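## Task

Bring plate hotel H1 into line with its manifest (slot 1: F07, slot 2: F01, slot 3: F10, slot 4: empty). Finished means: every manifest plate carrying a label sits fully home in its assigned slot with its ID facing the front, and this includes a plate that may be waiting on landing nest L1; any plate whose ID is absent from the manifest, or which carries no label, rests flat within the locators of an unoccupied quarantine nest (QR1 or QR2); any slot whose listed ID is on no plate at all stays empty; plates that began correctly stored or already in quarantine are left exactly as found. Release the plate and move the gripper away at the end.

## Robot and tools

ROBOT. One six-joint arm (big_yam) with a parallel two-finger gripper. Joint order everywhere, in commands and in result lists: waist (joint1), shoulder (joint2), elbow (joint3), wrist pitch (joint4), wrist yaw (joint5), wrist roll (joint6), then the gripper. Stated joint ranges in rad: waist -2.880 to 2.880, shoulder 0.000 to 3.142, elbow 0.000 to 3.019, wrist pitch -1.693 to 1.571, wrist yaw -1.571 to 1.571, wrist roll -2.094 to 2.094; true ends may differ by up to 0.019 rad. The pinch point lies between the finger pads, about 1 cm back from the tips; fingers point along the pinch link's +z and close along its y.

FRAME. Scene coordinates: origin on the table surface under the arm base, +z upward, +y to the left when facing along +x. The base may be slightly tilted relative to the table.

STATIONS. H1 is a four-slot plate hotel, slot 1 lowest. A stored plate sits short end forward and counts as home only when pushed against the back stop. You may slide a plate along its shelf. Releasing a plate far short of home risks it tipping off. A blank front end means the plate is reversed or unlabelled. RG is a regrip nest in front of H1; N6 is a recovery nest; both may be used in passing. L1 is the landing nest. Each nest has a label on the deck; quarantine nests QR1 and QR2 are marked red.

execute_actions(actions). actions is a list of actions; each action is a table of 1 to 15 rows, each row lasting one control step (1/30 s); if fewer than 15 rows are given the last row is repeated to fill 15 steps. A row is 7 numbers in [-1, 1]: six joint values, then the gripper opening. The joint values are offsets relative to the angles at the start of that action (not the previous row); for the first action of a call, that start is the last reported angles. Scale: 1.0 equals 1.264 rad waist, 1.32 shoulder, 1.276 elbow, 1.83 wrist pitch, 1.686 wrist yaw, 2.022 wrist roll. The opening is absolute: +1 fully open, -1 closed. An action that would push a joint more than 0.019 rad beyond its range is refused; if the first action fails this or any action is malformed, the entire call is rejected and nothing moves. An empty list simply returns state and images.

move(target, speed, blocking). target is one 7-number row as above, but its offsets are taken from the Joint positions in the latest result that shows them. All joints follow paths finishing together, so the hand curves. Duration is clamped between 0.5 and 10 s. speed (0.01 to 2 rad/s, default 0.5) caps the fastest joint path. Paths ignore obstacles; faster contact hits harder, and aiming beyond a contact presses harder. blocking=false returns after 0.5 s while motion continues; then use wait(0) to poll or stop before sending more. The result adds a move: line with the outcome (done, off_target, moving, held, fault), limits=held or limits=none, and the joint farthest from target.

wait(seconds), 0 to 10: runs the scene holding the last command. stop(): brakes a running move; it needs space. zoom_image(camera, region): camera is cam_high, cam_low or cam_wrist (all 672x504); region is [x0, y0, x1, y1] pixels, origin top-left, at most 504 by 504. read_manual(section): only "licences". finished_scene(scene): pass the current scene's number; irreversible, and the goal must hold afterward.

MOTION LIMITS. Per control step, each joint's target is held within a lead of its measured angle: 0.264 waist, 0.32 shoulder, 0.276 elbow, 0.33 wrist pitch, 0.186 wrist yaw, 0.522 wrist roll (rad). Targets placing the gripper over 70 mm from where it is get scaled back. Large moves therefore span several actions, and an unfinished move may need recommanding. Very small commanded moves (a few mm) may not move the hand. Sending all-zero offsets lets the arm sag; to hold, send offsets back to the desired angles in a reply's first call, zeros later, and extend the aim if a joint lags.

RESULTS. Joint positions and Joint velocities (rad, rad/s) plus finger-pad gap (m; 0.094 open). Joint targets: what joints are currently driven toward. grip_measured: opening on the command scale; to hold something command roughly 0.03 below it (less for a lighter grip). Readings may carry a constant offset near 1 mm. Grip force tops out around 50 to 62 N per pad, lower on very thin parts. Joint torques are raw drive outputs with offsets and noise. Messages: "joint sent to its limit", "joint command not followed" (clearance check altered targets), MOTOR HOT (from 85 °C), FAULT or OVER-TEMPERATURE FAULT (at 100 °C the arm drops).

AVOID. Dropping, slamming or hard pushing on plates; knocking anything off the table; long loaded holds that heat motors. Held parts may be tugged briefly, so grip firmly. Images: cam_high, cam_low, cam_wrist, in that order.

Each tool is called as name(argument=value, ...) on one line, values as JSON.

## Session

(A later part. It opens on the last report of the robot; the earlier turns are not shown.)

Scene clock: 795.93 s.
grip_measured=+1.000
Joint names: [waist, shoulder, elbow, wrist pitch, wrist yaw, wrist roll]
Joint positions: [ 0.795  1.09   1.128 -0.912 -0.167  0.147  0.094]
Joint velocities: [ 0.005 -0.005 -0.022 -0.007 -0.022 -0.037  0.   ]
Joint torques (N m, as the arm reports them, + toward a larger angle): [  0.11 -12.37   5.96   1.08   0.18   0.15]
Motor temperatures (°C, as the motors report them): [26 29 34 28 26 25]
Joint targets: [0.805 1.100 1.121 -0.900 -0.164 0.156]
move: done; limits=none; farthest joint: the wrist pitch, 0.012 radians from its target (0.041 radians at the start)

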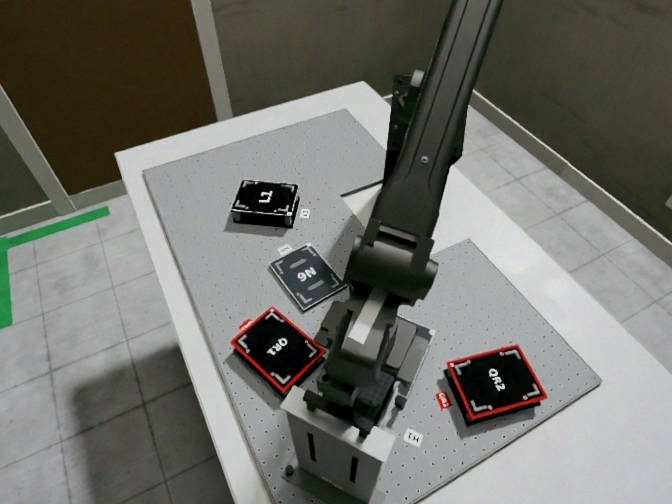

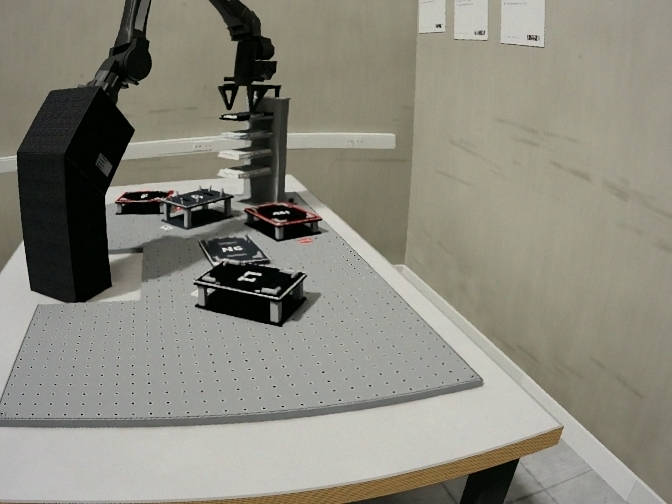

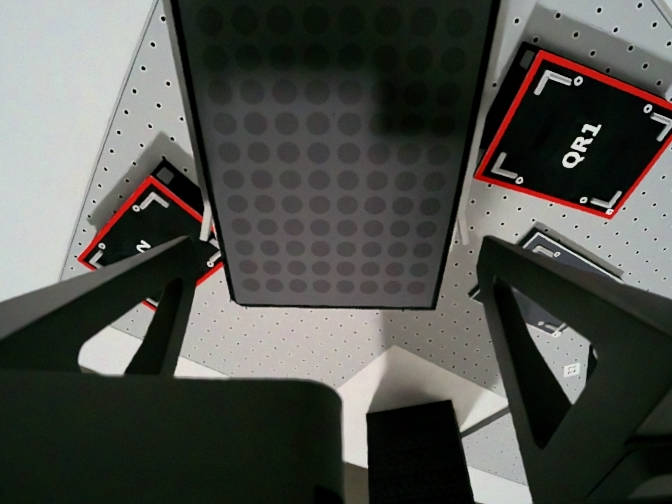

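move(target=[0.0121, 0.0202, -0.0129, 0.0207, 0.0036, 0.0064, 1], speed=0.05)

Scene clock: 810.50 s.
grip_measured=+1.000
Joint names: [waist, shoulder, elbow, wrist pitch, wrist yaw, wrist roll]
Joint positions: [ 0.8    1.107  1.119 -0.886 -0.163  0.152  0.094]
Joint velocities: [-0.015 -0.005  0.012 -0.012  0.007  0.022  0.   ]
Joint torques (N m, as the arm reports them, + toward a larger angle): [  0.18 -12.33   6.06   1.12   0.19   0.11]
Motor temperatures (°C, as the motors report them): [26 29 34 28 26 25]
Joint targets: [0.810 1.117 1.112 -0.874 -0.160 0.160]
move: done; limits=none; farthest joint: the wrist pitch, 0.012 radians from its target (0.038 radians at the start)

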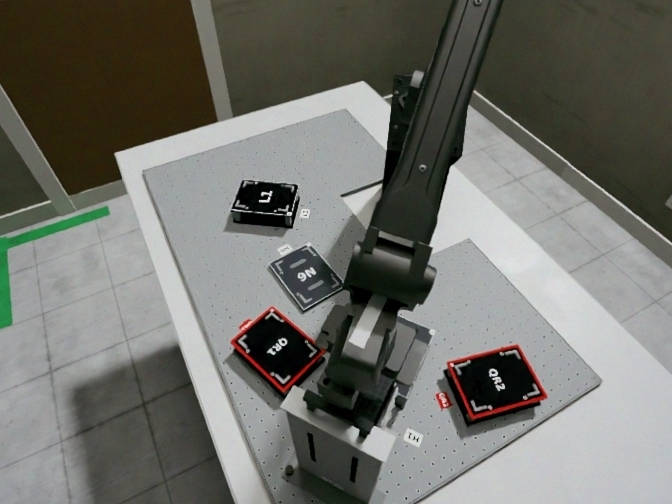

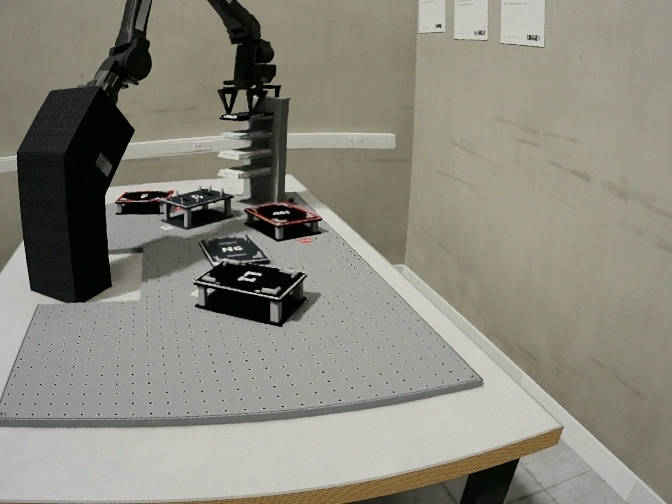

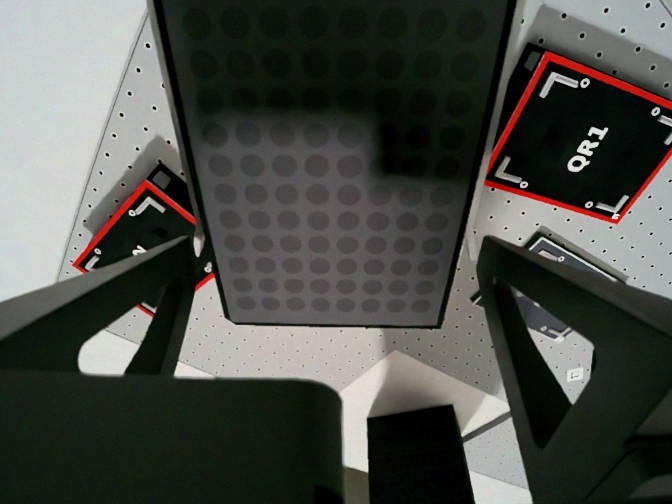

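zoom_image(camera="cam_wrist", region=[170, 130, 500, 350])

zoom_image(camera="cam_low", region=[200, 60, 300, 150])

Region (170, 130, 500, 350) of cam_wrist's 672x504 image, scaled by 1.527, with more detail than that image has.

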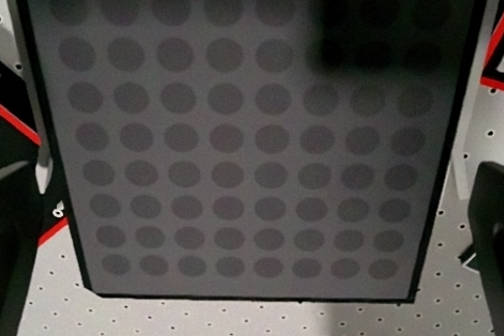

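Region (200, 60, 300, 150) of cam_low's 672x504 image, scaled by 5.040, with more detail than that image has; it fills the top 454 rows of this view, and the rest is white.

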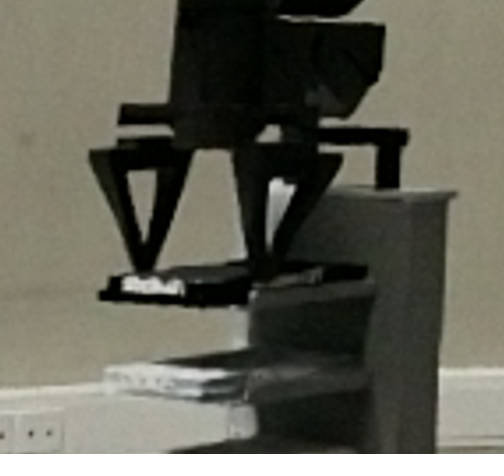

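execute_actions(actions=[[[0.0079,0.0076,-0.0055,0.0066,0.0018,0.004,0.97],[0.0079,0.0076,-0.0055,0.0066,0.0018,0.004,0.94],[0.0079,0.0076,-0.0055,0.0066,0.0018,0.004,0.91],[0.0079,0.0076,-0.0055,0.0066,0.0018,0.004,0.88],[0.0079,0.0076,-0.0055,0.0066,0.0018,0.004,0.86],[0.0079,0.0076,-0.0055,0.0066,0.0018,0.004,0.84],[0.0079,0.0076,-0.0055,0.0066,0.0018,0.004,0.82],[0.0079,0.0076,-0.0055,0.0066,0.0018,0.004,0.80],[0.0079,0.0076,-0.0055,0.0066,0.0018,0.004,0.785],[0.0079,0.0076,-0.0055,0.0066,0.0018,0.004,0.77],[0.0079,0.0076,-0.0055,0.0066,0.0018,0.004,0.755],[0.0079,0.0076,-0.0055,0.0066,0.0018,0.004,0.74],[0.0079,0.0076,-0.0055,0.0066,0.0018,0.004,0.73],[0.0079,0.0076,-0.0055,0.0066,0.0018,0.004,0.72],[0.0079,0.0076,-0.0055,0.0066,0.0018,0.004,0.71]]])

Scene clock: 826.17 s.
grip_measured=+0.719
Joint names: [waist, shoulder, elbow, wrist pitch, wrist yaw, wrist roll]
Joint positions: [ 0.8    1.107  1.119 -0.886 -0.163  0.152  0.081]
Joint velocities: [-0.015 -0.015 -0.017 -0.002 -0.066 -0.051 -0.007]
Joint torques (N m, as the arm reports them, + toward a larger angle): [  0.27 -12.91   6.01   1.07   0.14   0.1 ]
Motor temperatures (°C, as the motors report them): [26 30 34 28 26 25]
Joint targets: [0.810 1.117 1.112 -0.874 -0.160 0.160]

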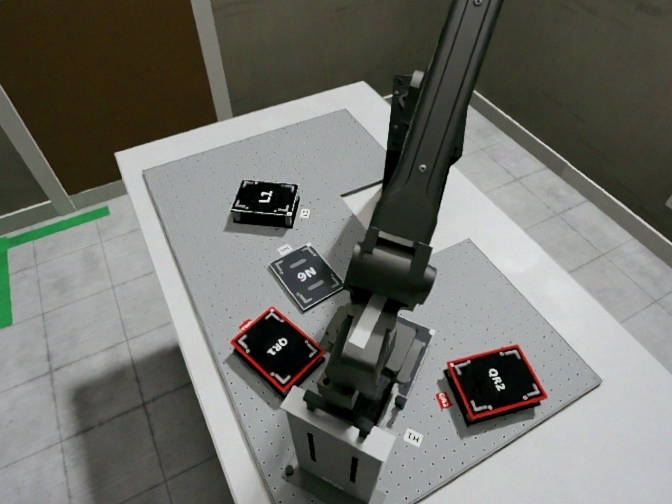

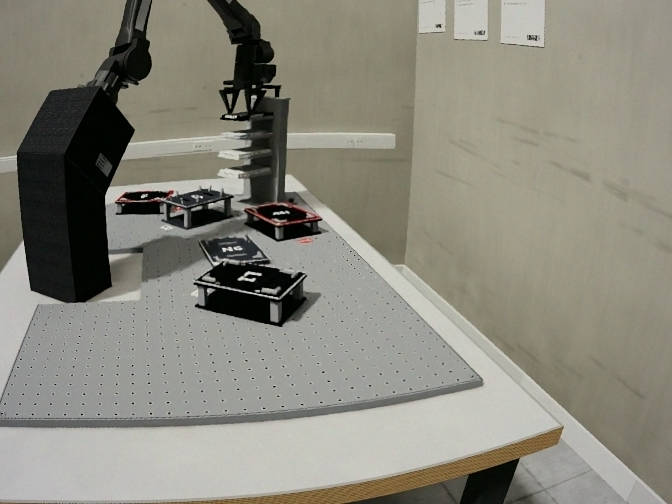

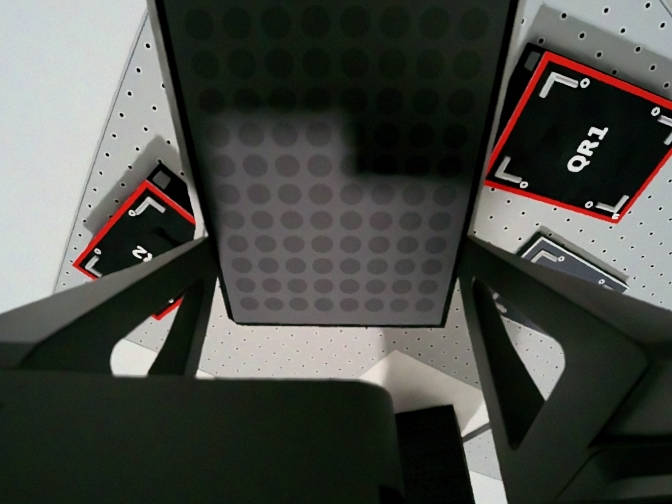

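execute_actions(actions=[[[0.0079,0.0076,-0.0055,0.0066,0.0018,0.004,0.70],[0.0079,0.0076,-0.0055,0.0066,0.0018,0.004,0.695],[0.0079,0.0076,-0.0055,0.0066,0.0018,0.004,0.69],[0.0079,0.0076,-0.0055,0.0066,0.0018,0.004,0.685],[0.0079,0.0076,-0.0055,0.0066,0.0018,0.004,0.68],[0.0079,0.0076,-0.0055,0.0066,0.0018,0.004,0.675],[0.0079,0.0076,-0.0055,0.0066,0.0018,0.004,0.67]]])

Scene clock: 831.43 s.
grip_measured=+0.681
Joint names: [waist, shoulder, elbow, wrist pitch, wrist yaw, wrist roll]
Joint positions: [ 0.8    1.107  1.119 -0.886 -0.163  0.152  0.079]
Joint velocities: [ 0.005 -0.005  0.002 -0.017 -0.022 -0.081 -0.001]
Joint torques (N m, as the arm reports them, + toward a larger angle): [  0.06 -12.35   5.97   1.02   0.17   0.12]
Motor temperatures (°C, as the motors report them): [26 30 34 28 26 25]
Joint targets: [0.810 1.117 1.112 -0.874 -0.160 0.160]

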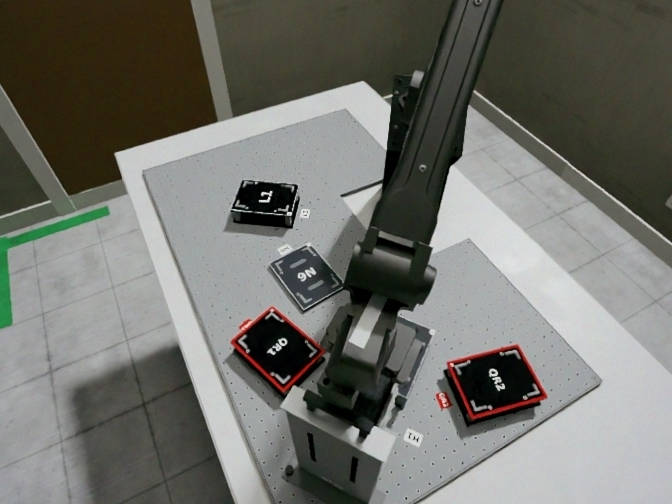

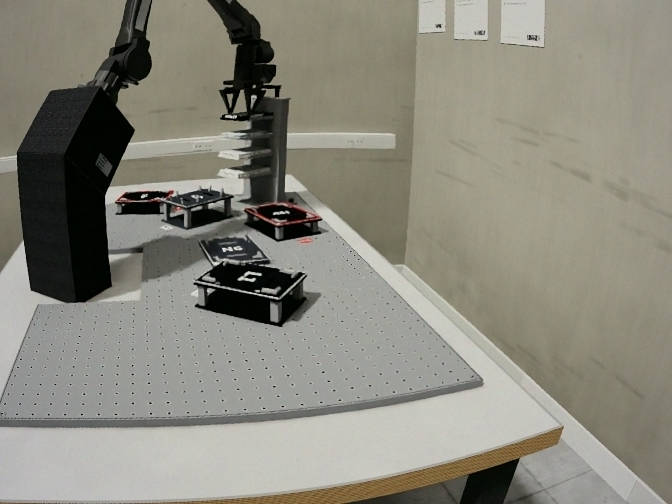

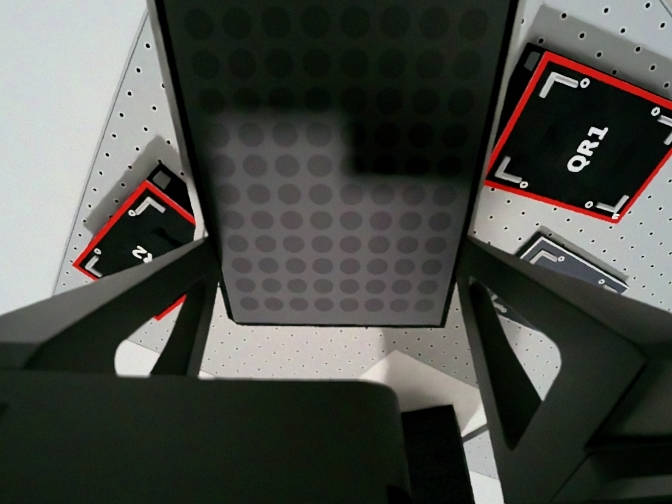

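execute_actions(actions=[[[0.004,0.004,0.0,0.003,0.001,0.002,0.66],[0.0,0.0,0.008,0.0,0.0,0.0,0.655],[-0.002,-0.004,0.014,-0.002,0.0,-0.001,0.65],[-0.004,-0.007,0.020,-0.003,-0.001,-0.002,0.645],[-0.006,-0.010,0.025,-0.004,-0.001,-0.003,0.645],[-0.007,-0.012,0.029,-0.005,-0.0015,-0.004,0.645]],
[[-0.0083,-0.0156,0.0337,-0.0069,-0.002,-0.0047,0.645],[-0.0087,-0.0168,0.0344,-0.0082,-0.0022,-0.0049,0.645],[-0.0091,-0.018,0.0351,-0.0096,-0.0023,-0.0051,0.645],[-0.0095,-0.0192,0.0358,-0.0109,-0.0025,-0.0052,0.645],[-0.0099,-0.0204,0.0365,-0.0123,-0.0027,-0.0054,0.645],[-0.0103,-0.0216,0.0372,-0.0136,-0.0029,-0.0056,0.645],[-0.0107,-0.0228,0.0379,-0.015,-0.0031,-0.0058,0.645],[-0.0111,-0.024,0.0386,-0.0163,-0.0032,-0.006,0.645],[-0.0115,-0.0252,0.0393,-0.0177,-0.0034,-0.0062,0.645],[-0.0119,-0.0264,0.04,-0.019,-0.0036,-0.0064,0.645],[-0.0123,-0.0276,0.0407,-0.0204,-0.0038,-0.0066,0.645],[-0.0127,-0.0288,0.0414,-0.0217,-0.004,-0.0067,0.645],[-0.0131,-0.03,0.0421,-0.0231,-0.0041,-0.0069,0.645],[-0.0135,-0.0312,0.0428,-0.0244,-0.0043,-0.0071,0.645],[-0.0139,-0.0324,0.0435,-0.0258,-0.0045,-0.0073,0.645]],
[[-0.0083,-0.0156,0.0337,-0.0069,-0.002,-0.0047,0.645],[-0.0087,-0.0168,0.0344,-0.0082,-0.0022,-0.0049,0.645],[-0.0091,-0.018,0.0351,-0.0096,-0.0023,-0.0051,0.645],[-0.0095,-0.0192,0.0358,-0.0109,-0.0025,-0.0052,0.645],[-0.0099,-0.0204,0.0365,-0.0123,-0.0027,-0.0054,0.645],[-0.0103,-0.0216,0.0372,-0.0136,-0.0029,-0.0056,0.645],[-0.0107,-0.0228,0.0379,-0.015,-0.0031,-0.0058,0.645],[-0.0111,-0.024,0.0386,-0.0163,-0.0032,-0.006,0.645],[-0.0115,-0.0252,0.0393,-0.0177,-0.0034,-0.0062,0.645],[-0.0119,-0.0264,0.04,-0.019,-0.0036,-0.0064,0.645],[-0.0123,-0.0276,0.0407,-0.0204,-0.0038,-0.0066,0.645],[-0.0127,-0.0288,0.0414,-0.0217,-0.004,-0.0067,0.645],[-0.0131,-0.03,0.0421,-0.0231,-0.0041,-0.0069,0.645],[-0.0135,-0.0312,0.0428,-0.0244,-0.0043,-0.0071,0.645],[-0.0139,-0.0324,0.0435,-0.0258,-0.0045,-0.0073,0.645]]])

Scene clock: 904.30 s.
grip_measured=+0.647
Joint names: [waist, shoulder, elbow, wrist pitch, wrist yaw, wrist roll]
Joint positions: [ 0.788  1.056  1.119 -0.952 -0.173  0.142  0.077]
Joint velocities: [-0.015 -0.054 -0.027 -0.071  0.022 -0.022  0.001]
Joint torques (N m, as the arm reports them, + toward a larger angle): [ -1.47 -14.53  11.01  -0.01  -0.08  -0.02]
Motor temperatures (°C, as the motors report them): [26 30 34 28 26 25]
Joint targets: [0.776 1.036 1.174 -0.967 -0.176 0.132]

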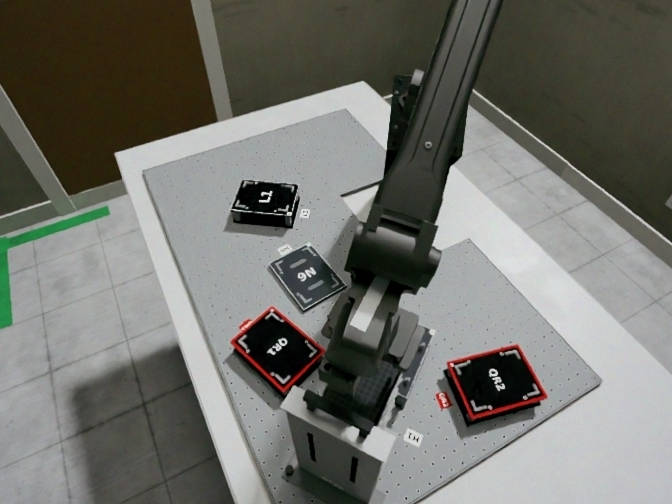

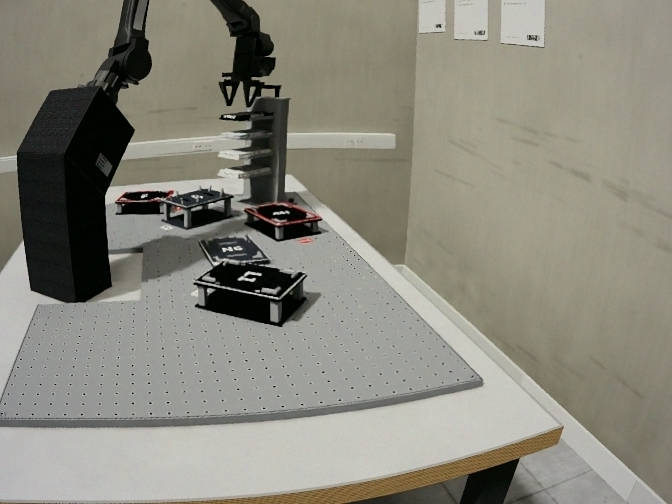

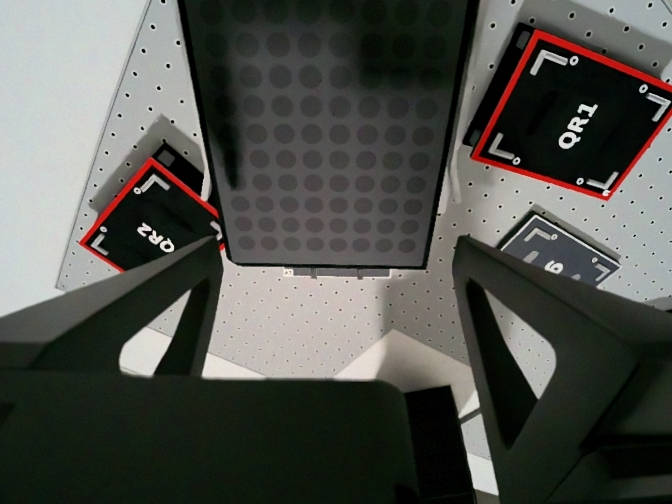

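zoom_image(camera="cam_low", region=[205, 80, 295, 150])

zoom_image(camera="cam_wrist", region=[380, 100, 500, 290])

Region (205, 80, 295, 150) of cam_low's 672x504 image, scaled by 5.600, with more detail than that image has.

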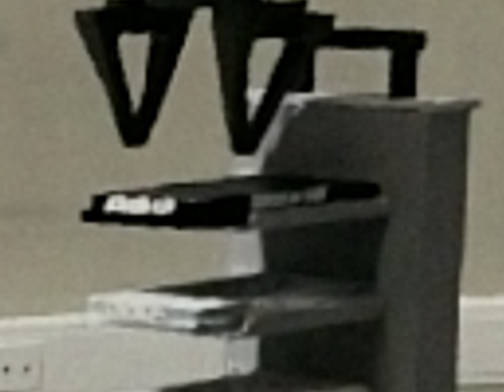

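Region (380, 100, 500, 290) of cam_wrist's 672x504 image, scaled by 2.653, with more detail than that image has; it fills the left 318 columns of this view, and the rest is white.

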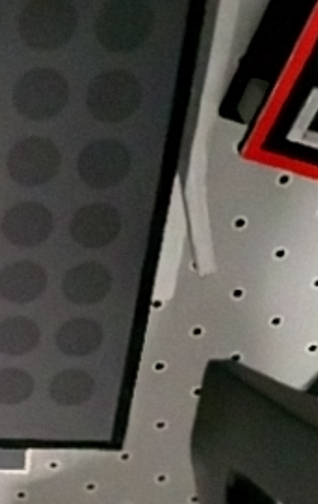

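execute_actions(actions=[[[0,0,0,0,0,0,1]]])

Scene clock: 954.40 s.
grip_measured=+1.000
Joint names: [waist, shoulder, elbow, wrist pitch, wrist yaw, wrist roll]
Joint positions: [ 0.786  1.051  1.119 -0.956 -0.173  0.141  0.094]
Joint velocities: [-0.015 -0.005  0.022  0.012 -0.022 -0.007  0.   ]
Joint torques (N m, as the arm reports them, + toward a larger angle): [ -0.5  -12.52   6.79   0.72   0.05   0.05]
Motor temperatures (°C, as the motors report them): [26 30 38 28 26 25]
Joint targets: [0.788 1.056 1.119 -0.952 -0.173 0.142]

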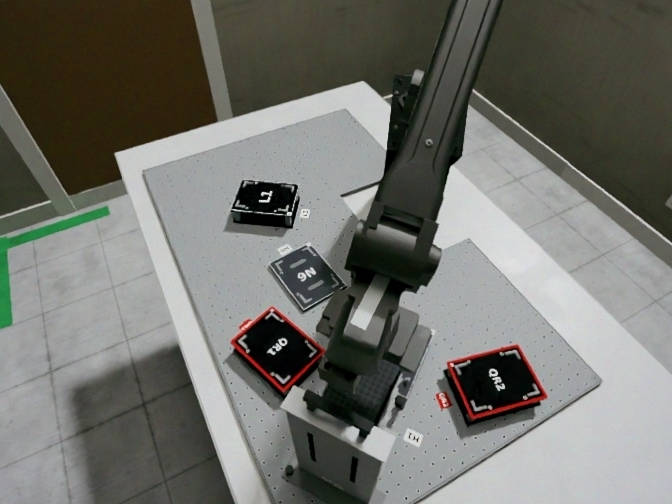

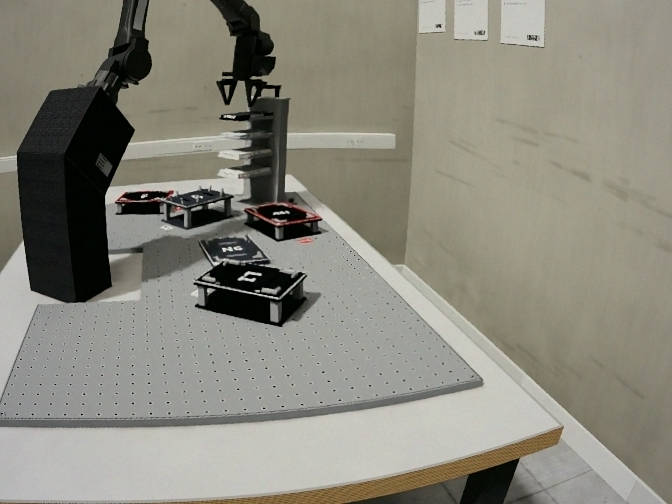

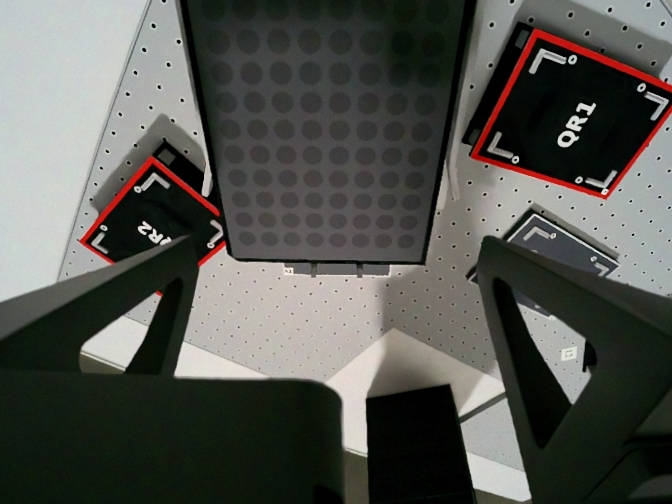

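move(target=[0.0198, 0.0538, -0.0047, 0.0475, 0.0077, 0.0099, 1], speed=0.07)

Scene clock: 961.27 s.
grip_measured=+1.000
Joint names: [waist, shoulder, elbow, wrist pitch, wrist yaw, wrist roll]
Joint positions: [ 0.801  1.112  1.119 -0.881 -0.163  0.152  0.094]
Joint velocities: [-0.005  0.005 -0.002  0.012  0.007 -0.007  0.   ]
Joint torques (N m, as the arm reports them, + toward a larger angle): [  0.29 -12.31   5.91   1.     0.2    0.11]
Motor temperatures (°C, as the motors report them): [26 30 37 28 26 25]
Joint targets: [0.812 1.122 1.113 -0.870 -0.160 0.160]
move: done; limits=none; farthest joint: the wrist pitch, 0.012 radians from its target (0.087 radians at the start)

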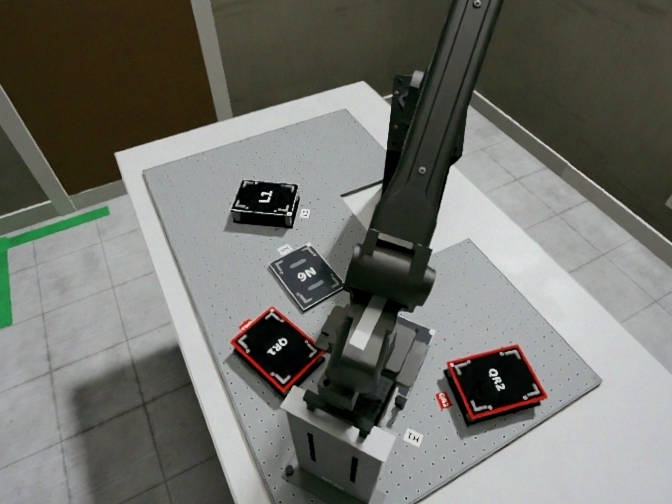

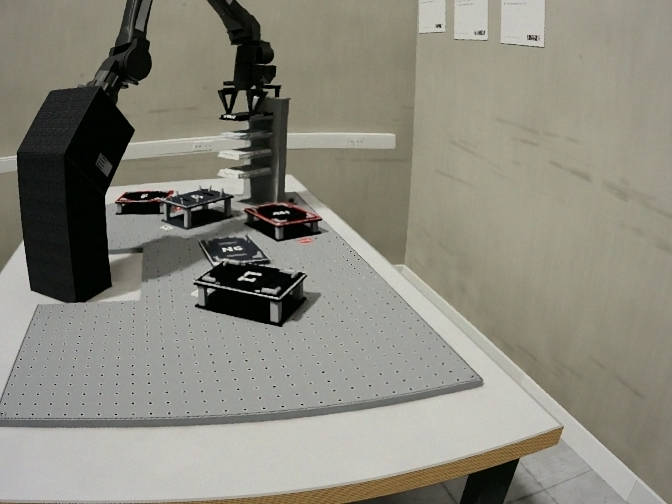

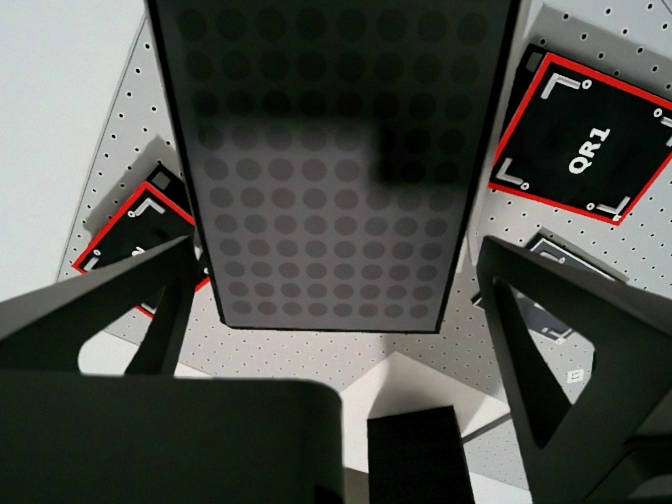

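zoom_image(camera="cam_wrist", region=[170, 130, 500, 350])

zoom_image(camera="cam_low", region=[205, 80, 295, 150])

Region (170, 130, 500, 350) of cam_wrist's 672x504 image, scaled by 1.527, with more detail than that image has.

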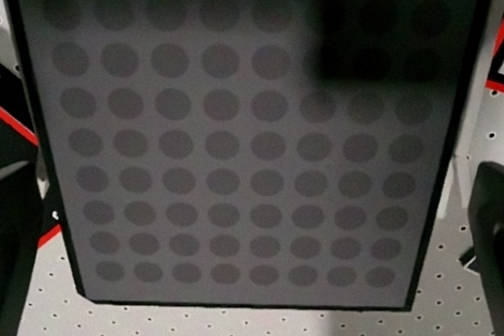

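Region (205, 80, 295, 150) of cam_low's 672x504 image, scaled by 5.600, with more detail than that image has.

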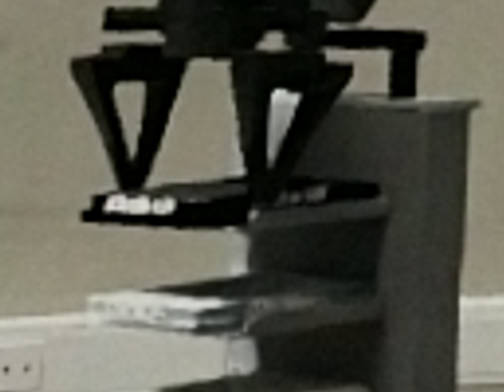

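execute_actions(actions=[[[0.0087,0.0076,-0.0047,0.006,0.0018,0.004,0.95],[0.0087,0.0076,-0.0047,0.006,0.0018,0.004,0.90],[0.0087,0.0076,-0.0047,0.006,0.0018,0.004,0.86],[0.0087,0.0076,-0.0047,0.006,0.0018,0.004,0.83],[0.0087,0.0076,-0.0047,0.006,0.0018,0.004,0.80],[0.0087,0.0076,-0.0047,0.006,0.0018,0.004,0.78],[0.0087,0.0076,-0.0047,0.006,0.0018,0.004,0.76],[0.0087,0.0076,-0.0047,0.006,0.0018,0.004,0.745],[0.0087,0.0076,-0.0047,0.006,0.0018,0.004,0.73],[0.0087,0.0076,-0.0047,0.006,0.0018,0.004,0.72],[0.0087,0.0076,-0.0047,0.006,0.0018,0.004,0.71],[0.0087,0.0076,-0.0047,0.006,0.0018,0.004,0.70],[0.0087,0.0076,-0.0047,0.006,0.0018,0.004,0.69],[0.0087,0.0076,-0.0047,0.006,0.0018,0.004,0.68],[0.0087,0.0076,-0.0047,0.006,0.0018,0.004,0.675]],
[[0.0087,0.0076,-0.0047,0.006,0.0018,0.004,0.67],[0.0087,0.0076,-0.0047,0.006,0.0018,0.004,0.665],[0.0087,0.0076,-0.0047,0.006,0.0018,0.004,0.66],[0.0087,0.0076,-0.0047,0.006,0.0018,0.004,0.655],[0.0087,0.0076,-0.0047,0.006,0.0018,0.004,0.65],[0.0087,0.0076,-0.0047,0.006,0.0018,0.004,0.645]]])

Scene clock: 987.73 s.
grip_measured=+0.688
Joint names: [waist, shoulder, elbow, wrist pitch, wrist yaw, wrist roll]
Joint positions: [ 0.803  1.112  1.119 -0.881 -0.162  0.153  0.079]
Joint velocities: [-0.005 -0.005 -0.007 -0.002 -0.051 -0.037 -0.   ]
Joint torques (N m, as the arm reports them, + toward a larger angle): [  0.17 -12.55   6.02   0.93   0.19   0.12]
Motor temperatures (°C, as the motors report them): [26 30 35 28 26 25]
Joint targets: [0.814 1.122 1.113 -0.870 -0.159 0.161]

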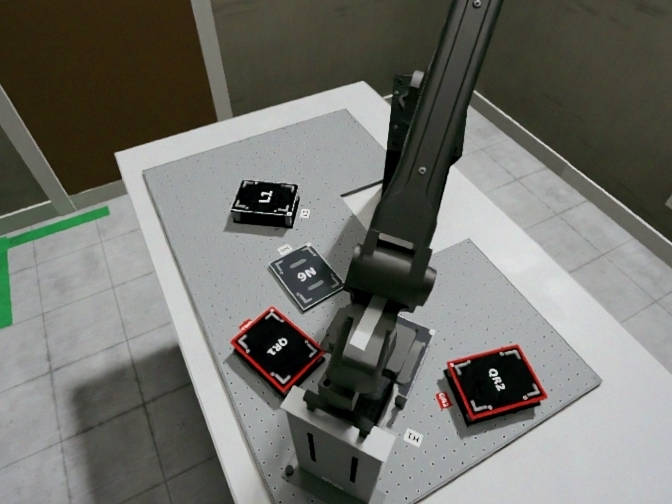

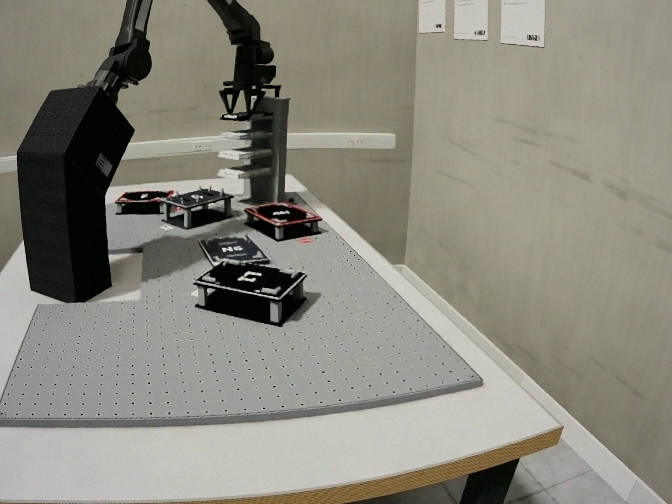

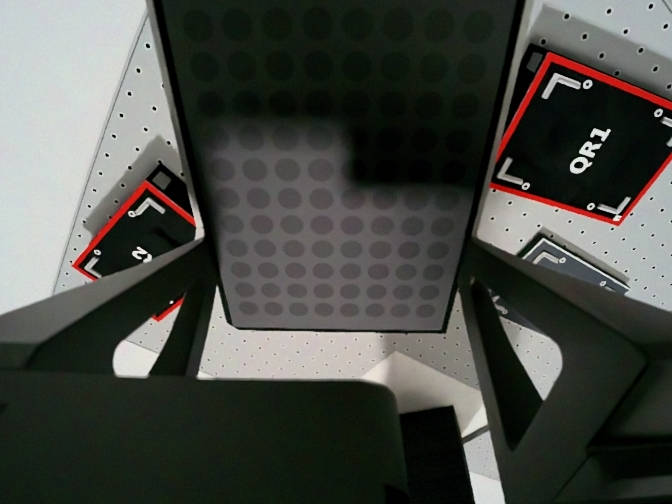

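execute_actions(actions=[[[0.005,0.004,0.0,0.003,0.001,0.002,0.645],[0.002,0.0,0.004,0.0,0.0,0.0,0.645],[-0.001,-0.003,0.006,-0.002,0.0,0.0,0.645],[-0.004,-0.006,0.008,-0.003,0.0,0.0,0.645],[-0.006,-0.008,0.008,-0.004,0.0,0.0,0.645],[-0.007,-0.010,0.008,-0.005,0.0,0.0,0.645]],
[[-0.0081,-0.0128,0.008,-0.0063,0,0,0.645],[-0.0082,-0.0140,0.008,-0.0071,0,0,0.645],[-0.0084,-0.0152,0.008,-0.0080,0,0,0.645],[-0.0085,-0.0164,0.008,-0.0088,0,0,0.645],[-0.0087,-0.0176,0.008,-0.0096,0,0,0.645],[-0.0089,-0.0188,0.008,-0.0104,0,0,0.645],[-0.0090,-0.0200,0.008,-0.0112,0,0,0.645],[-0.0092,-0.0212,0.008,-0.0121,0,0,0.645],[-0.0093,-0.0224,0.008,-0.0129,0,0,0.645],[-0.0095,-0.0236,0.008,-0.0137,0,0,0.645],[-0.0097,-0.0248,0.008,-0.0145,0,0,0.645],[-0.0098,-0.0260,0.008,-0.0153,0,0,0.645],[-0.0100,-0.0272,0.008,-0.0162,0,0,0.645],[-0.0101,-0.0284,0.008,-0.0170,0,0,0.645],[-0.0103,-0.0296,0.008,-0.0178,0,0,0.645]]])

wait(seconds=0.5)

Scene clock: 1004.30 s.
grip_measured=+0.688
Joint names: [waist, shoulder, elbow, wrist pitch, wrist yaw, wrist roll]
Joint positions: [ 0.802  1.095  1.119 -0.901 -0.162  0.153  0.079]
Joint velocities: [-0.005 -0.063  0.002 -0.037 -0.037 -0.007 -0.   ]
Joint torques (N m, as the arm reports them, + toward a larger angle): [ -1.31 -13.86   7.34  -0.17   0.07   0.02]
Motor temperatures (°C, as the motors report them): [26 30 35 28 26 25]
Joint targets: [0.790 1.073 1.129 -0.914 -0.162 0.153]

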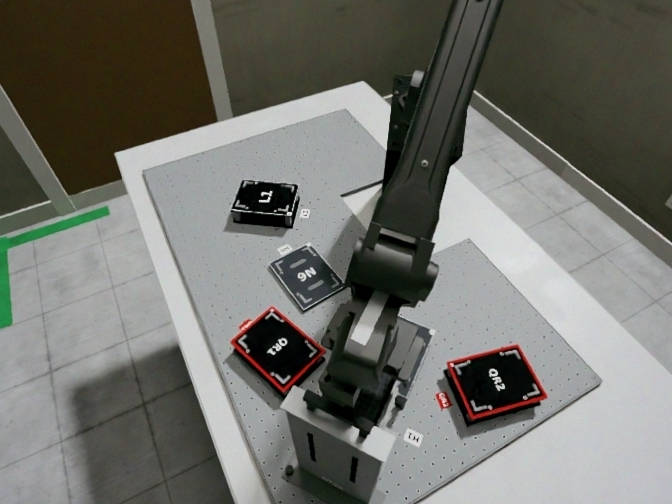

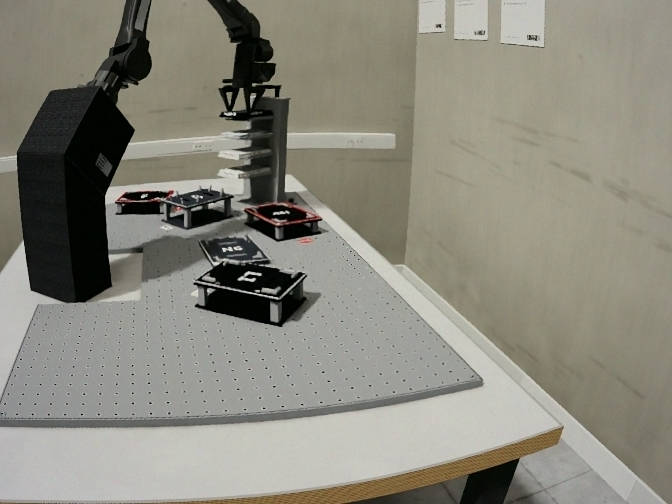

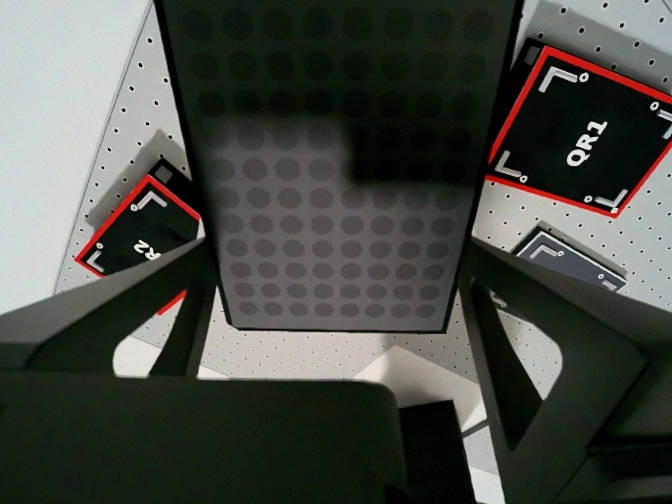

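Scene clock: 1004.80 s.
grip_measured=+0.688
Joint names: [waist, shoulder, elbow, wrist pitch, wrist yaw, wrist roll]
Joint positions: [ 0.801  1.09   1.119 -0.904 -0.162  0.153  0.079]
Joint velocities: [-0.005  0.015 -0.017 -0.012  0.007 -0.022 -0.001]
Joint torques (N m, as the arm reports them, + toward a larger angle): [ -1.72 -13.74   7.31   0.08   0.06   0.04]
Motor temperatures (°C, as the motors report them): [26 30 35 28 26 25]
Joint targets: [0.790 1.073 1.129 -0.914 -0.162 0.153]
wait: 0.50 s; at rest by 0.27 s

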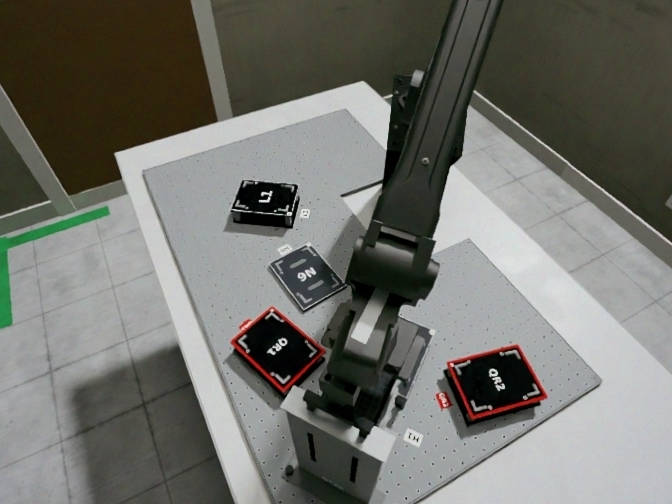

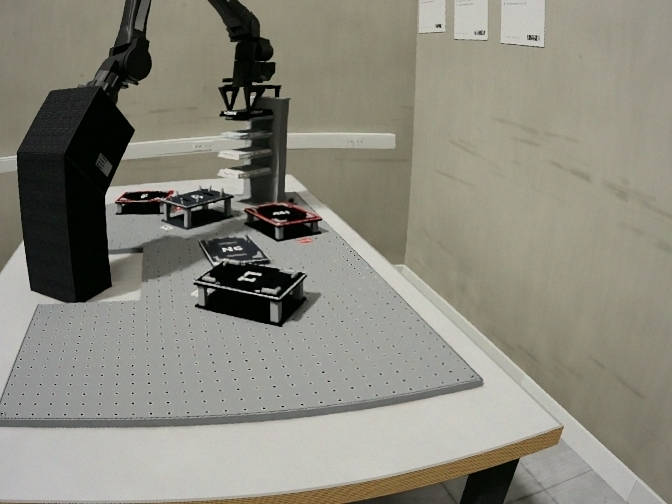

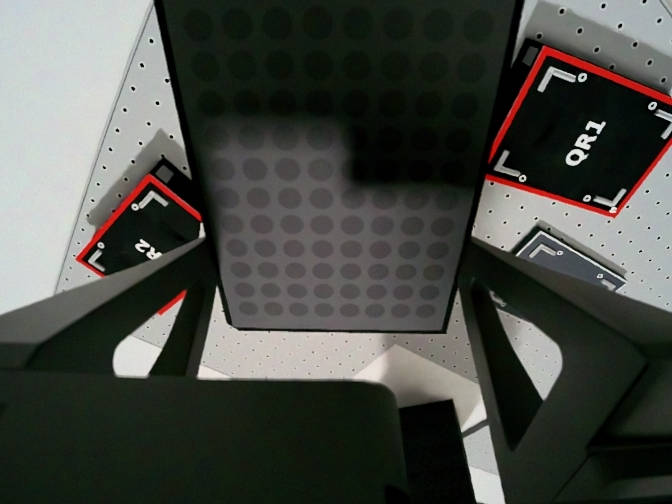

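move(target=[0.0158, -0.0727, -0.0697, 0.0107, 0.0059, 0.0079, 0.645], speed=0.12)

Scene clock: 1059.67 s.
grip_measured=+0.688
Joint names: [waist, shoulder, elbow, wrist pitch, wrist yaw, wrist roll]
Joint positions: [ 0.811  1.01   1.036 -0.897 -0.155  0.16   0.079]
Joint velocities: [ 0.005 -0.005 -0.007 -0.012 -0.007 -0.037  0.   ]
Joint torques (N m, as the arm reports them, + toward a larger angle): [  0.25 -13.8    6.13   1.12   0.16   0.12]
Motor temperatures (°C, as the motors report them): [26 31 36 28 26 25]
Joint targets: [0.821 0.994 1.030 -0.884 -0.152 0.169]
move: done; limits=none; farthest joint: the shoulder, 0.016 radians from its target (0.096 radians at the start)

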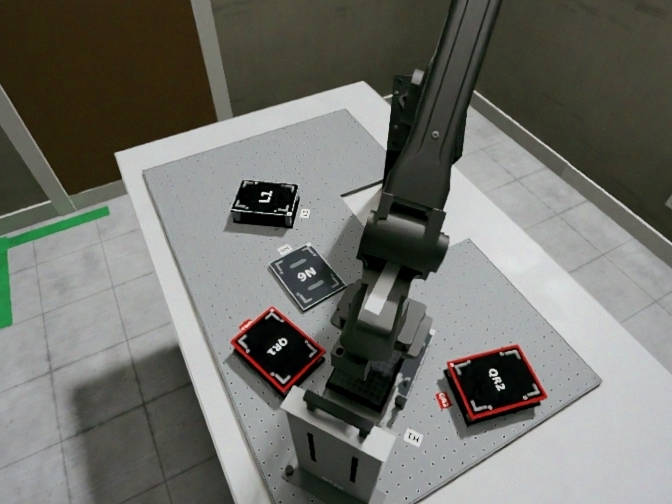

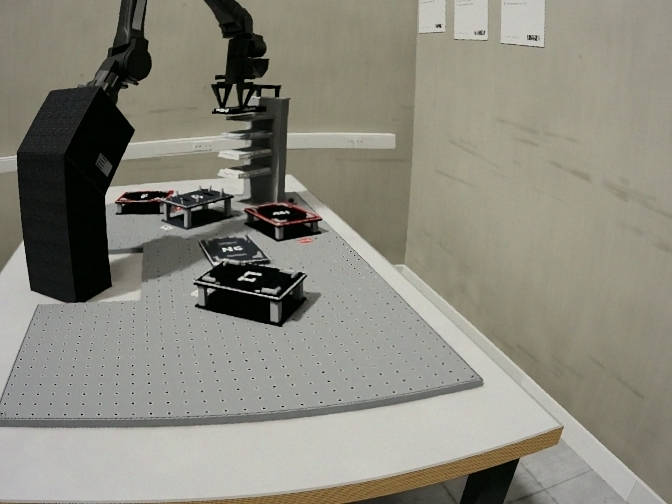

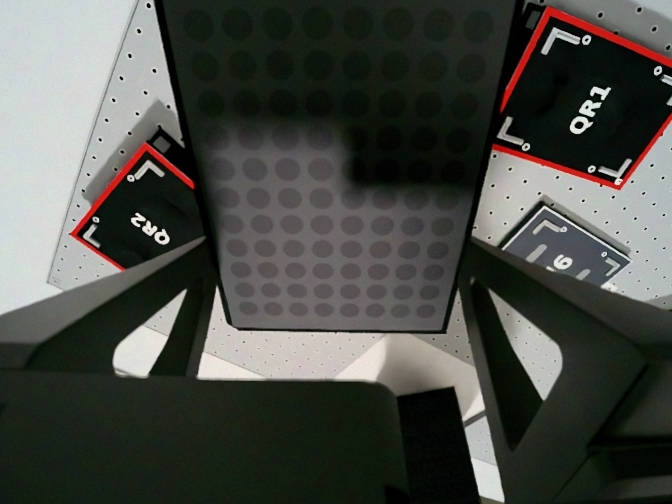

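move(target=[-0.4913, 0.0758, 0.0, -0.0536, -0.2183, 0.6672, 0.645], speed=0.5)

Scene clock: 1086.50 s.
grip_measured=+0.688
Joint names: [waist, shoulder, elbow, wrist pitch, wrist yaw, wrist roll]
Joint positions: [ 0.199  1.102  1.036 -0.985 -0.521  1.501  0.079]
Joint velocities: [-0.005 -0.024  0.007  0.017  0.007  0.022 -0.001]
Joint torques (N m, as the arm reports them, + toward a larger angle): [-4.11 -9.16  6.09 -0.05  0.03  0.14]
Motor temperatures (°C, as the motors report them): [26 31 35 28 26 25]
Joint targets: [0.190 1.110 1.036 -0.995 -0.523 1.509]
move: done; limits=none; farthest joint: the wrist pitch, 0.010 radians from its target (0.099 radians at the start)

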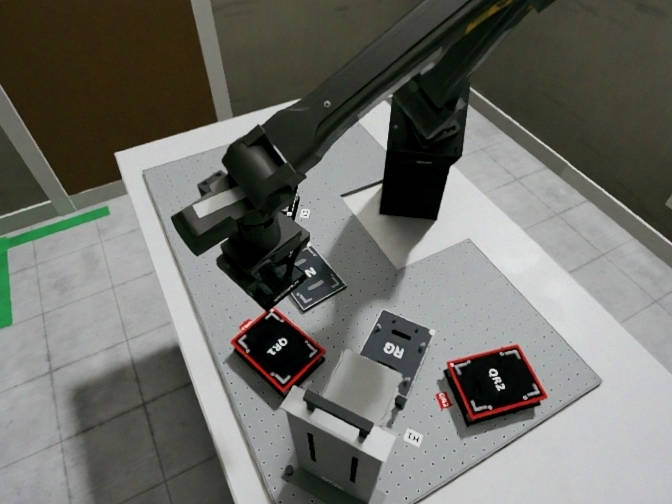

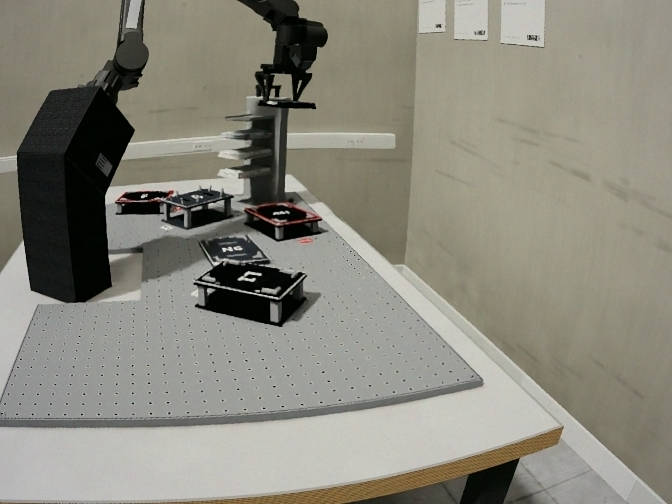

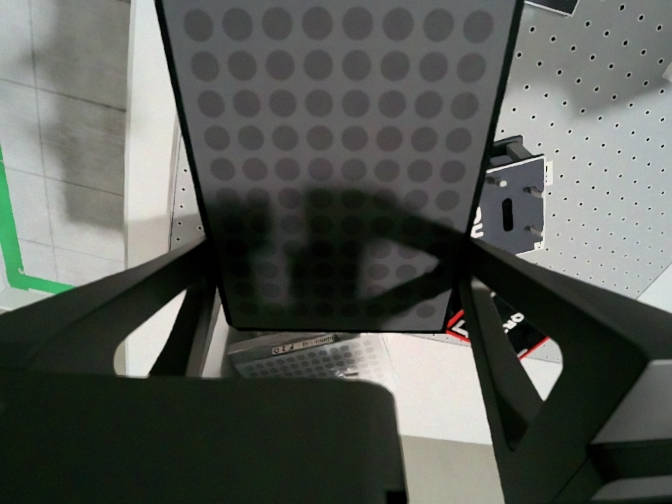

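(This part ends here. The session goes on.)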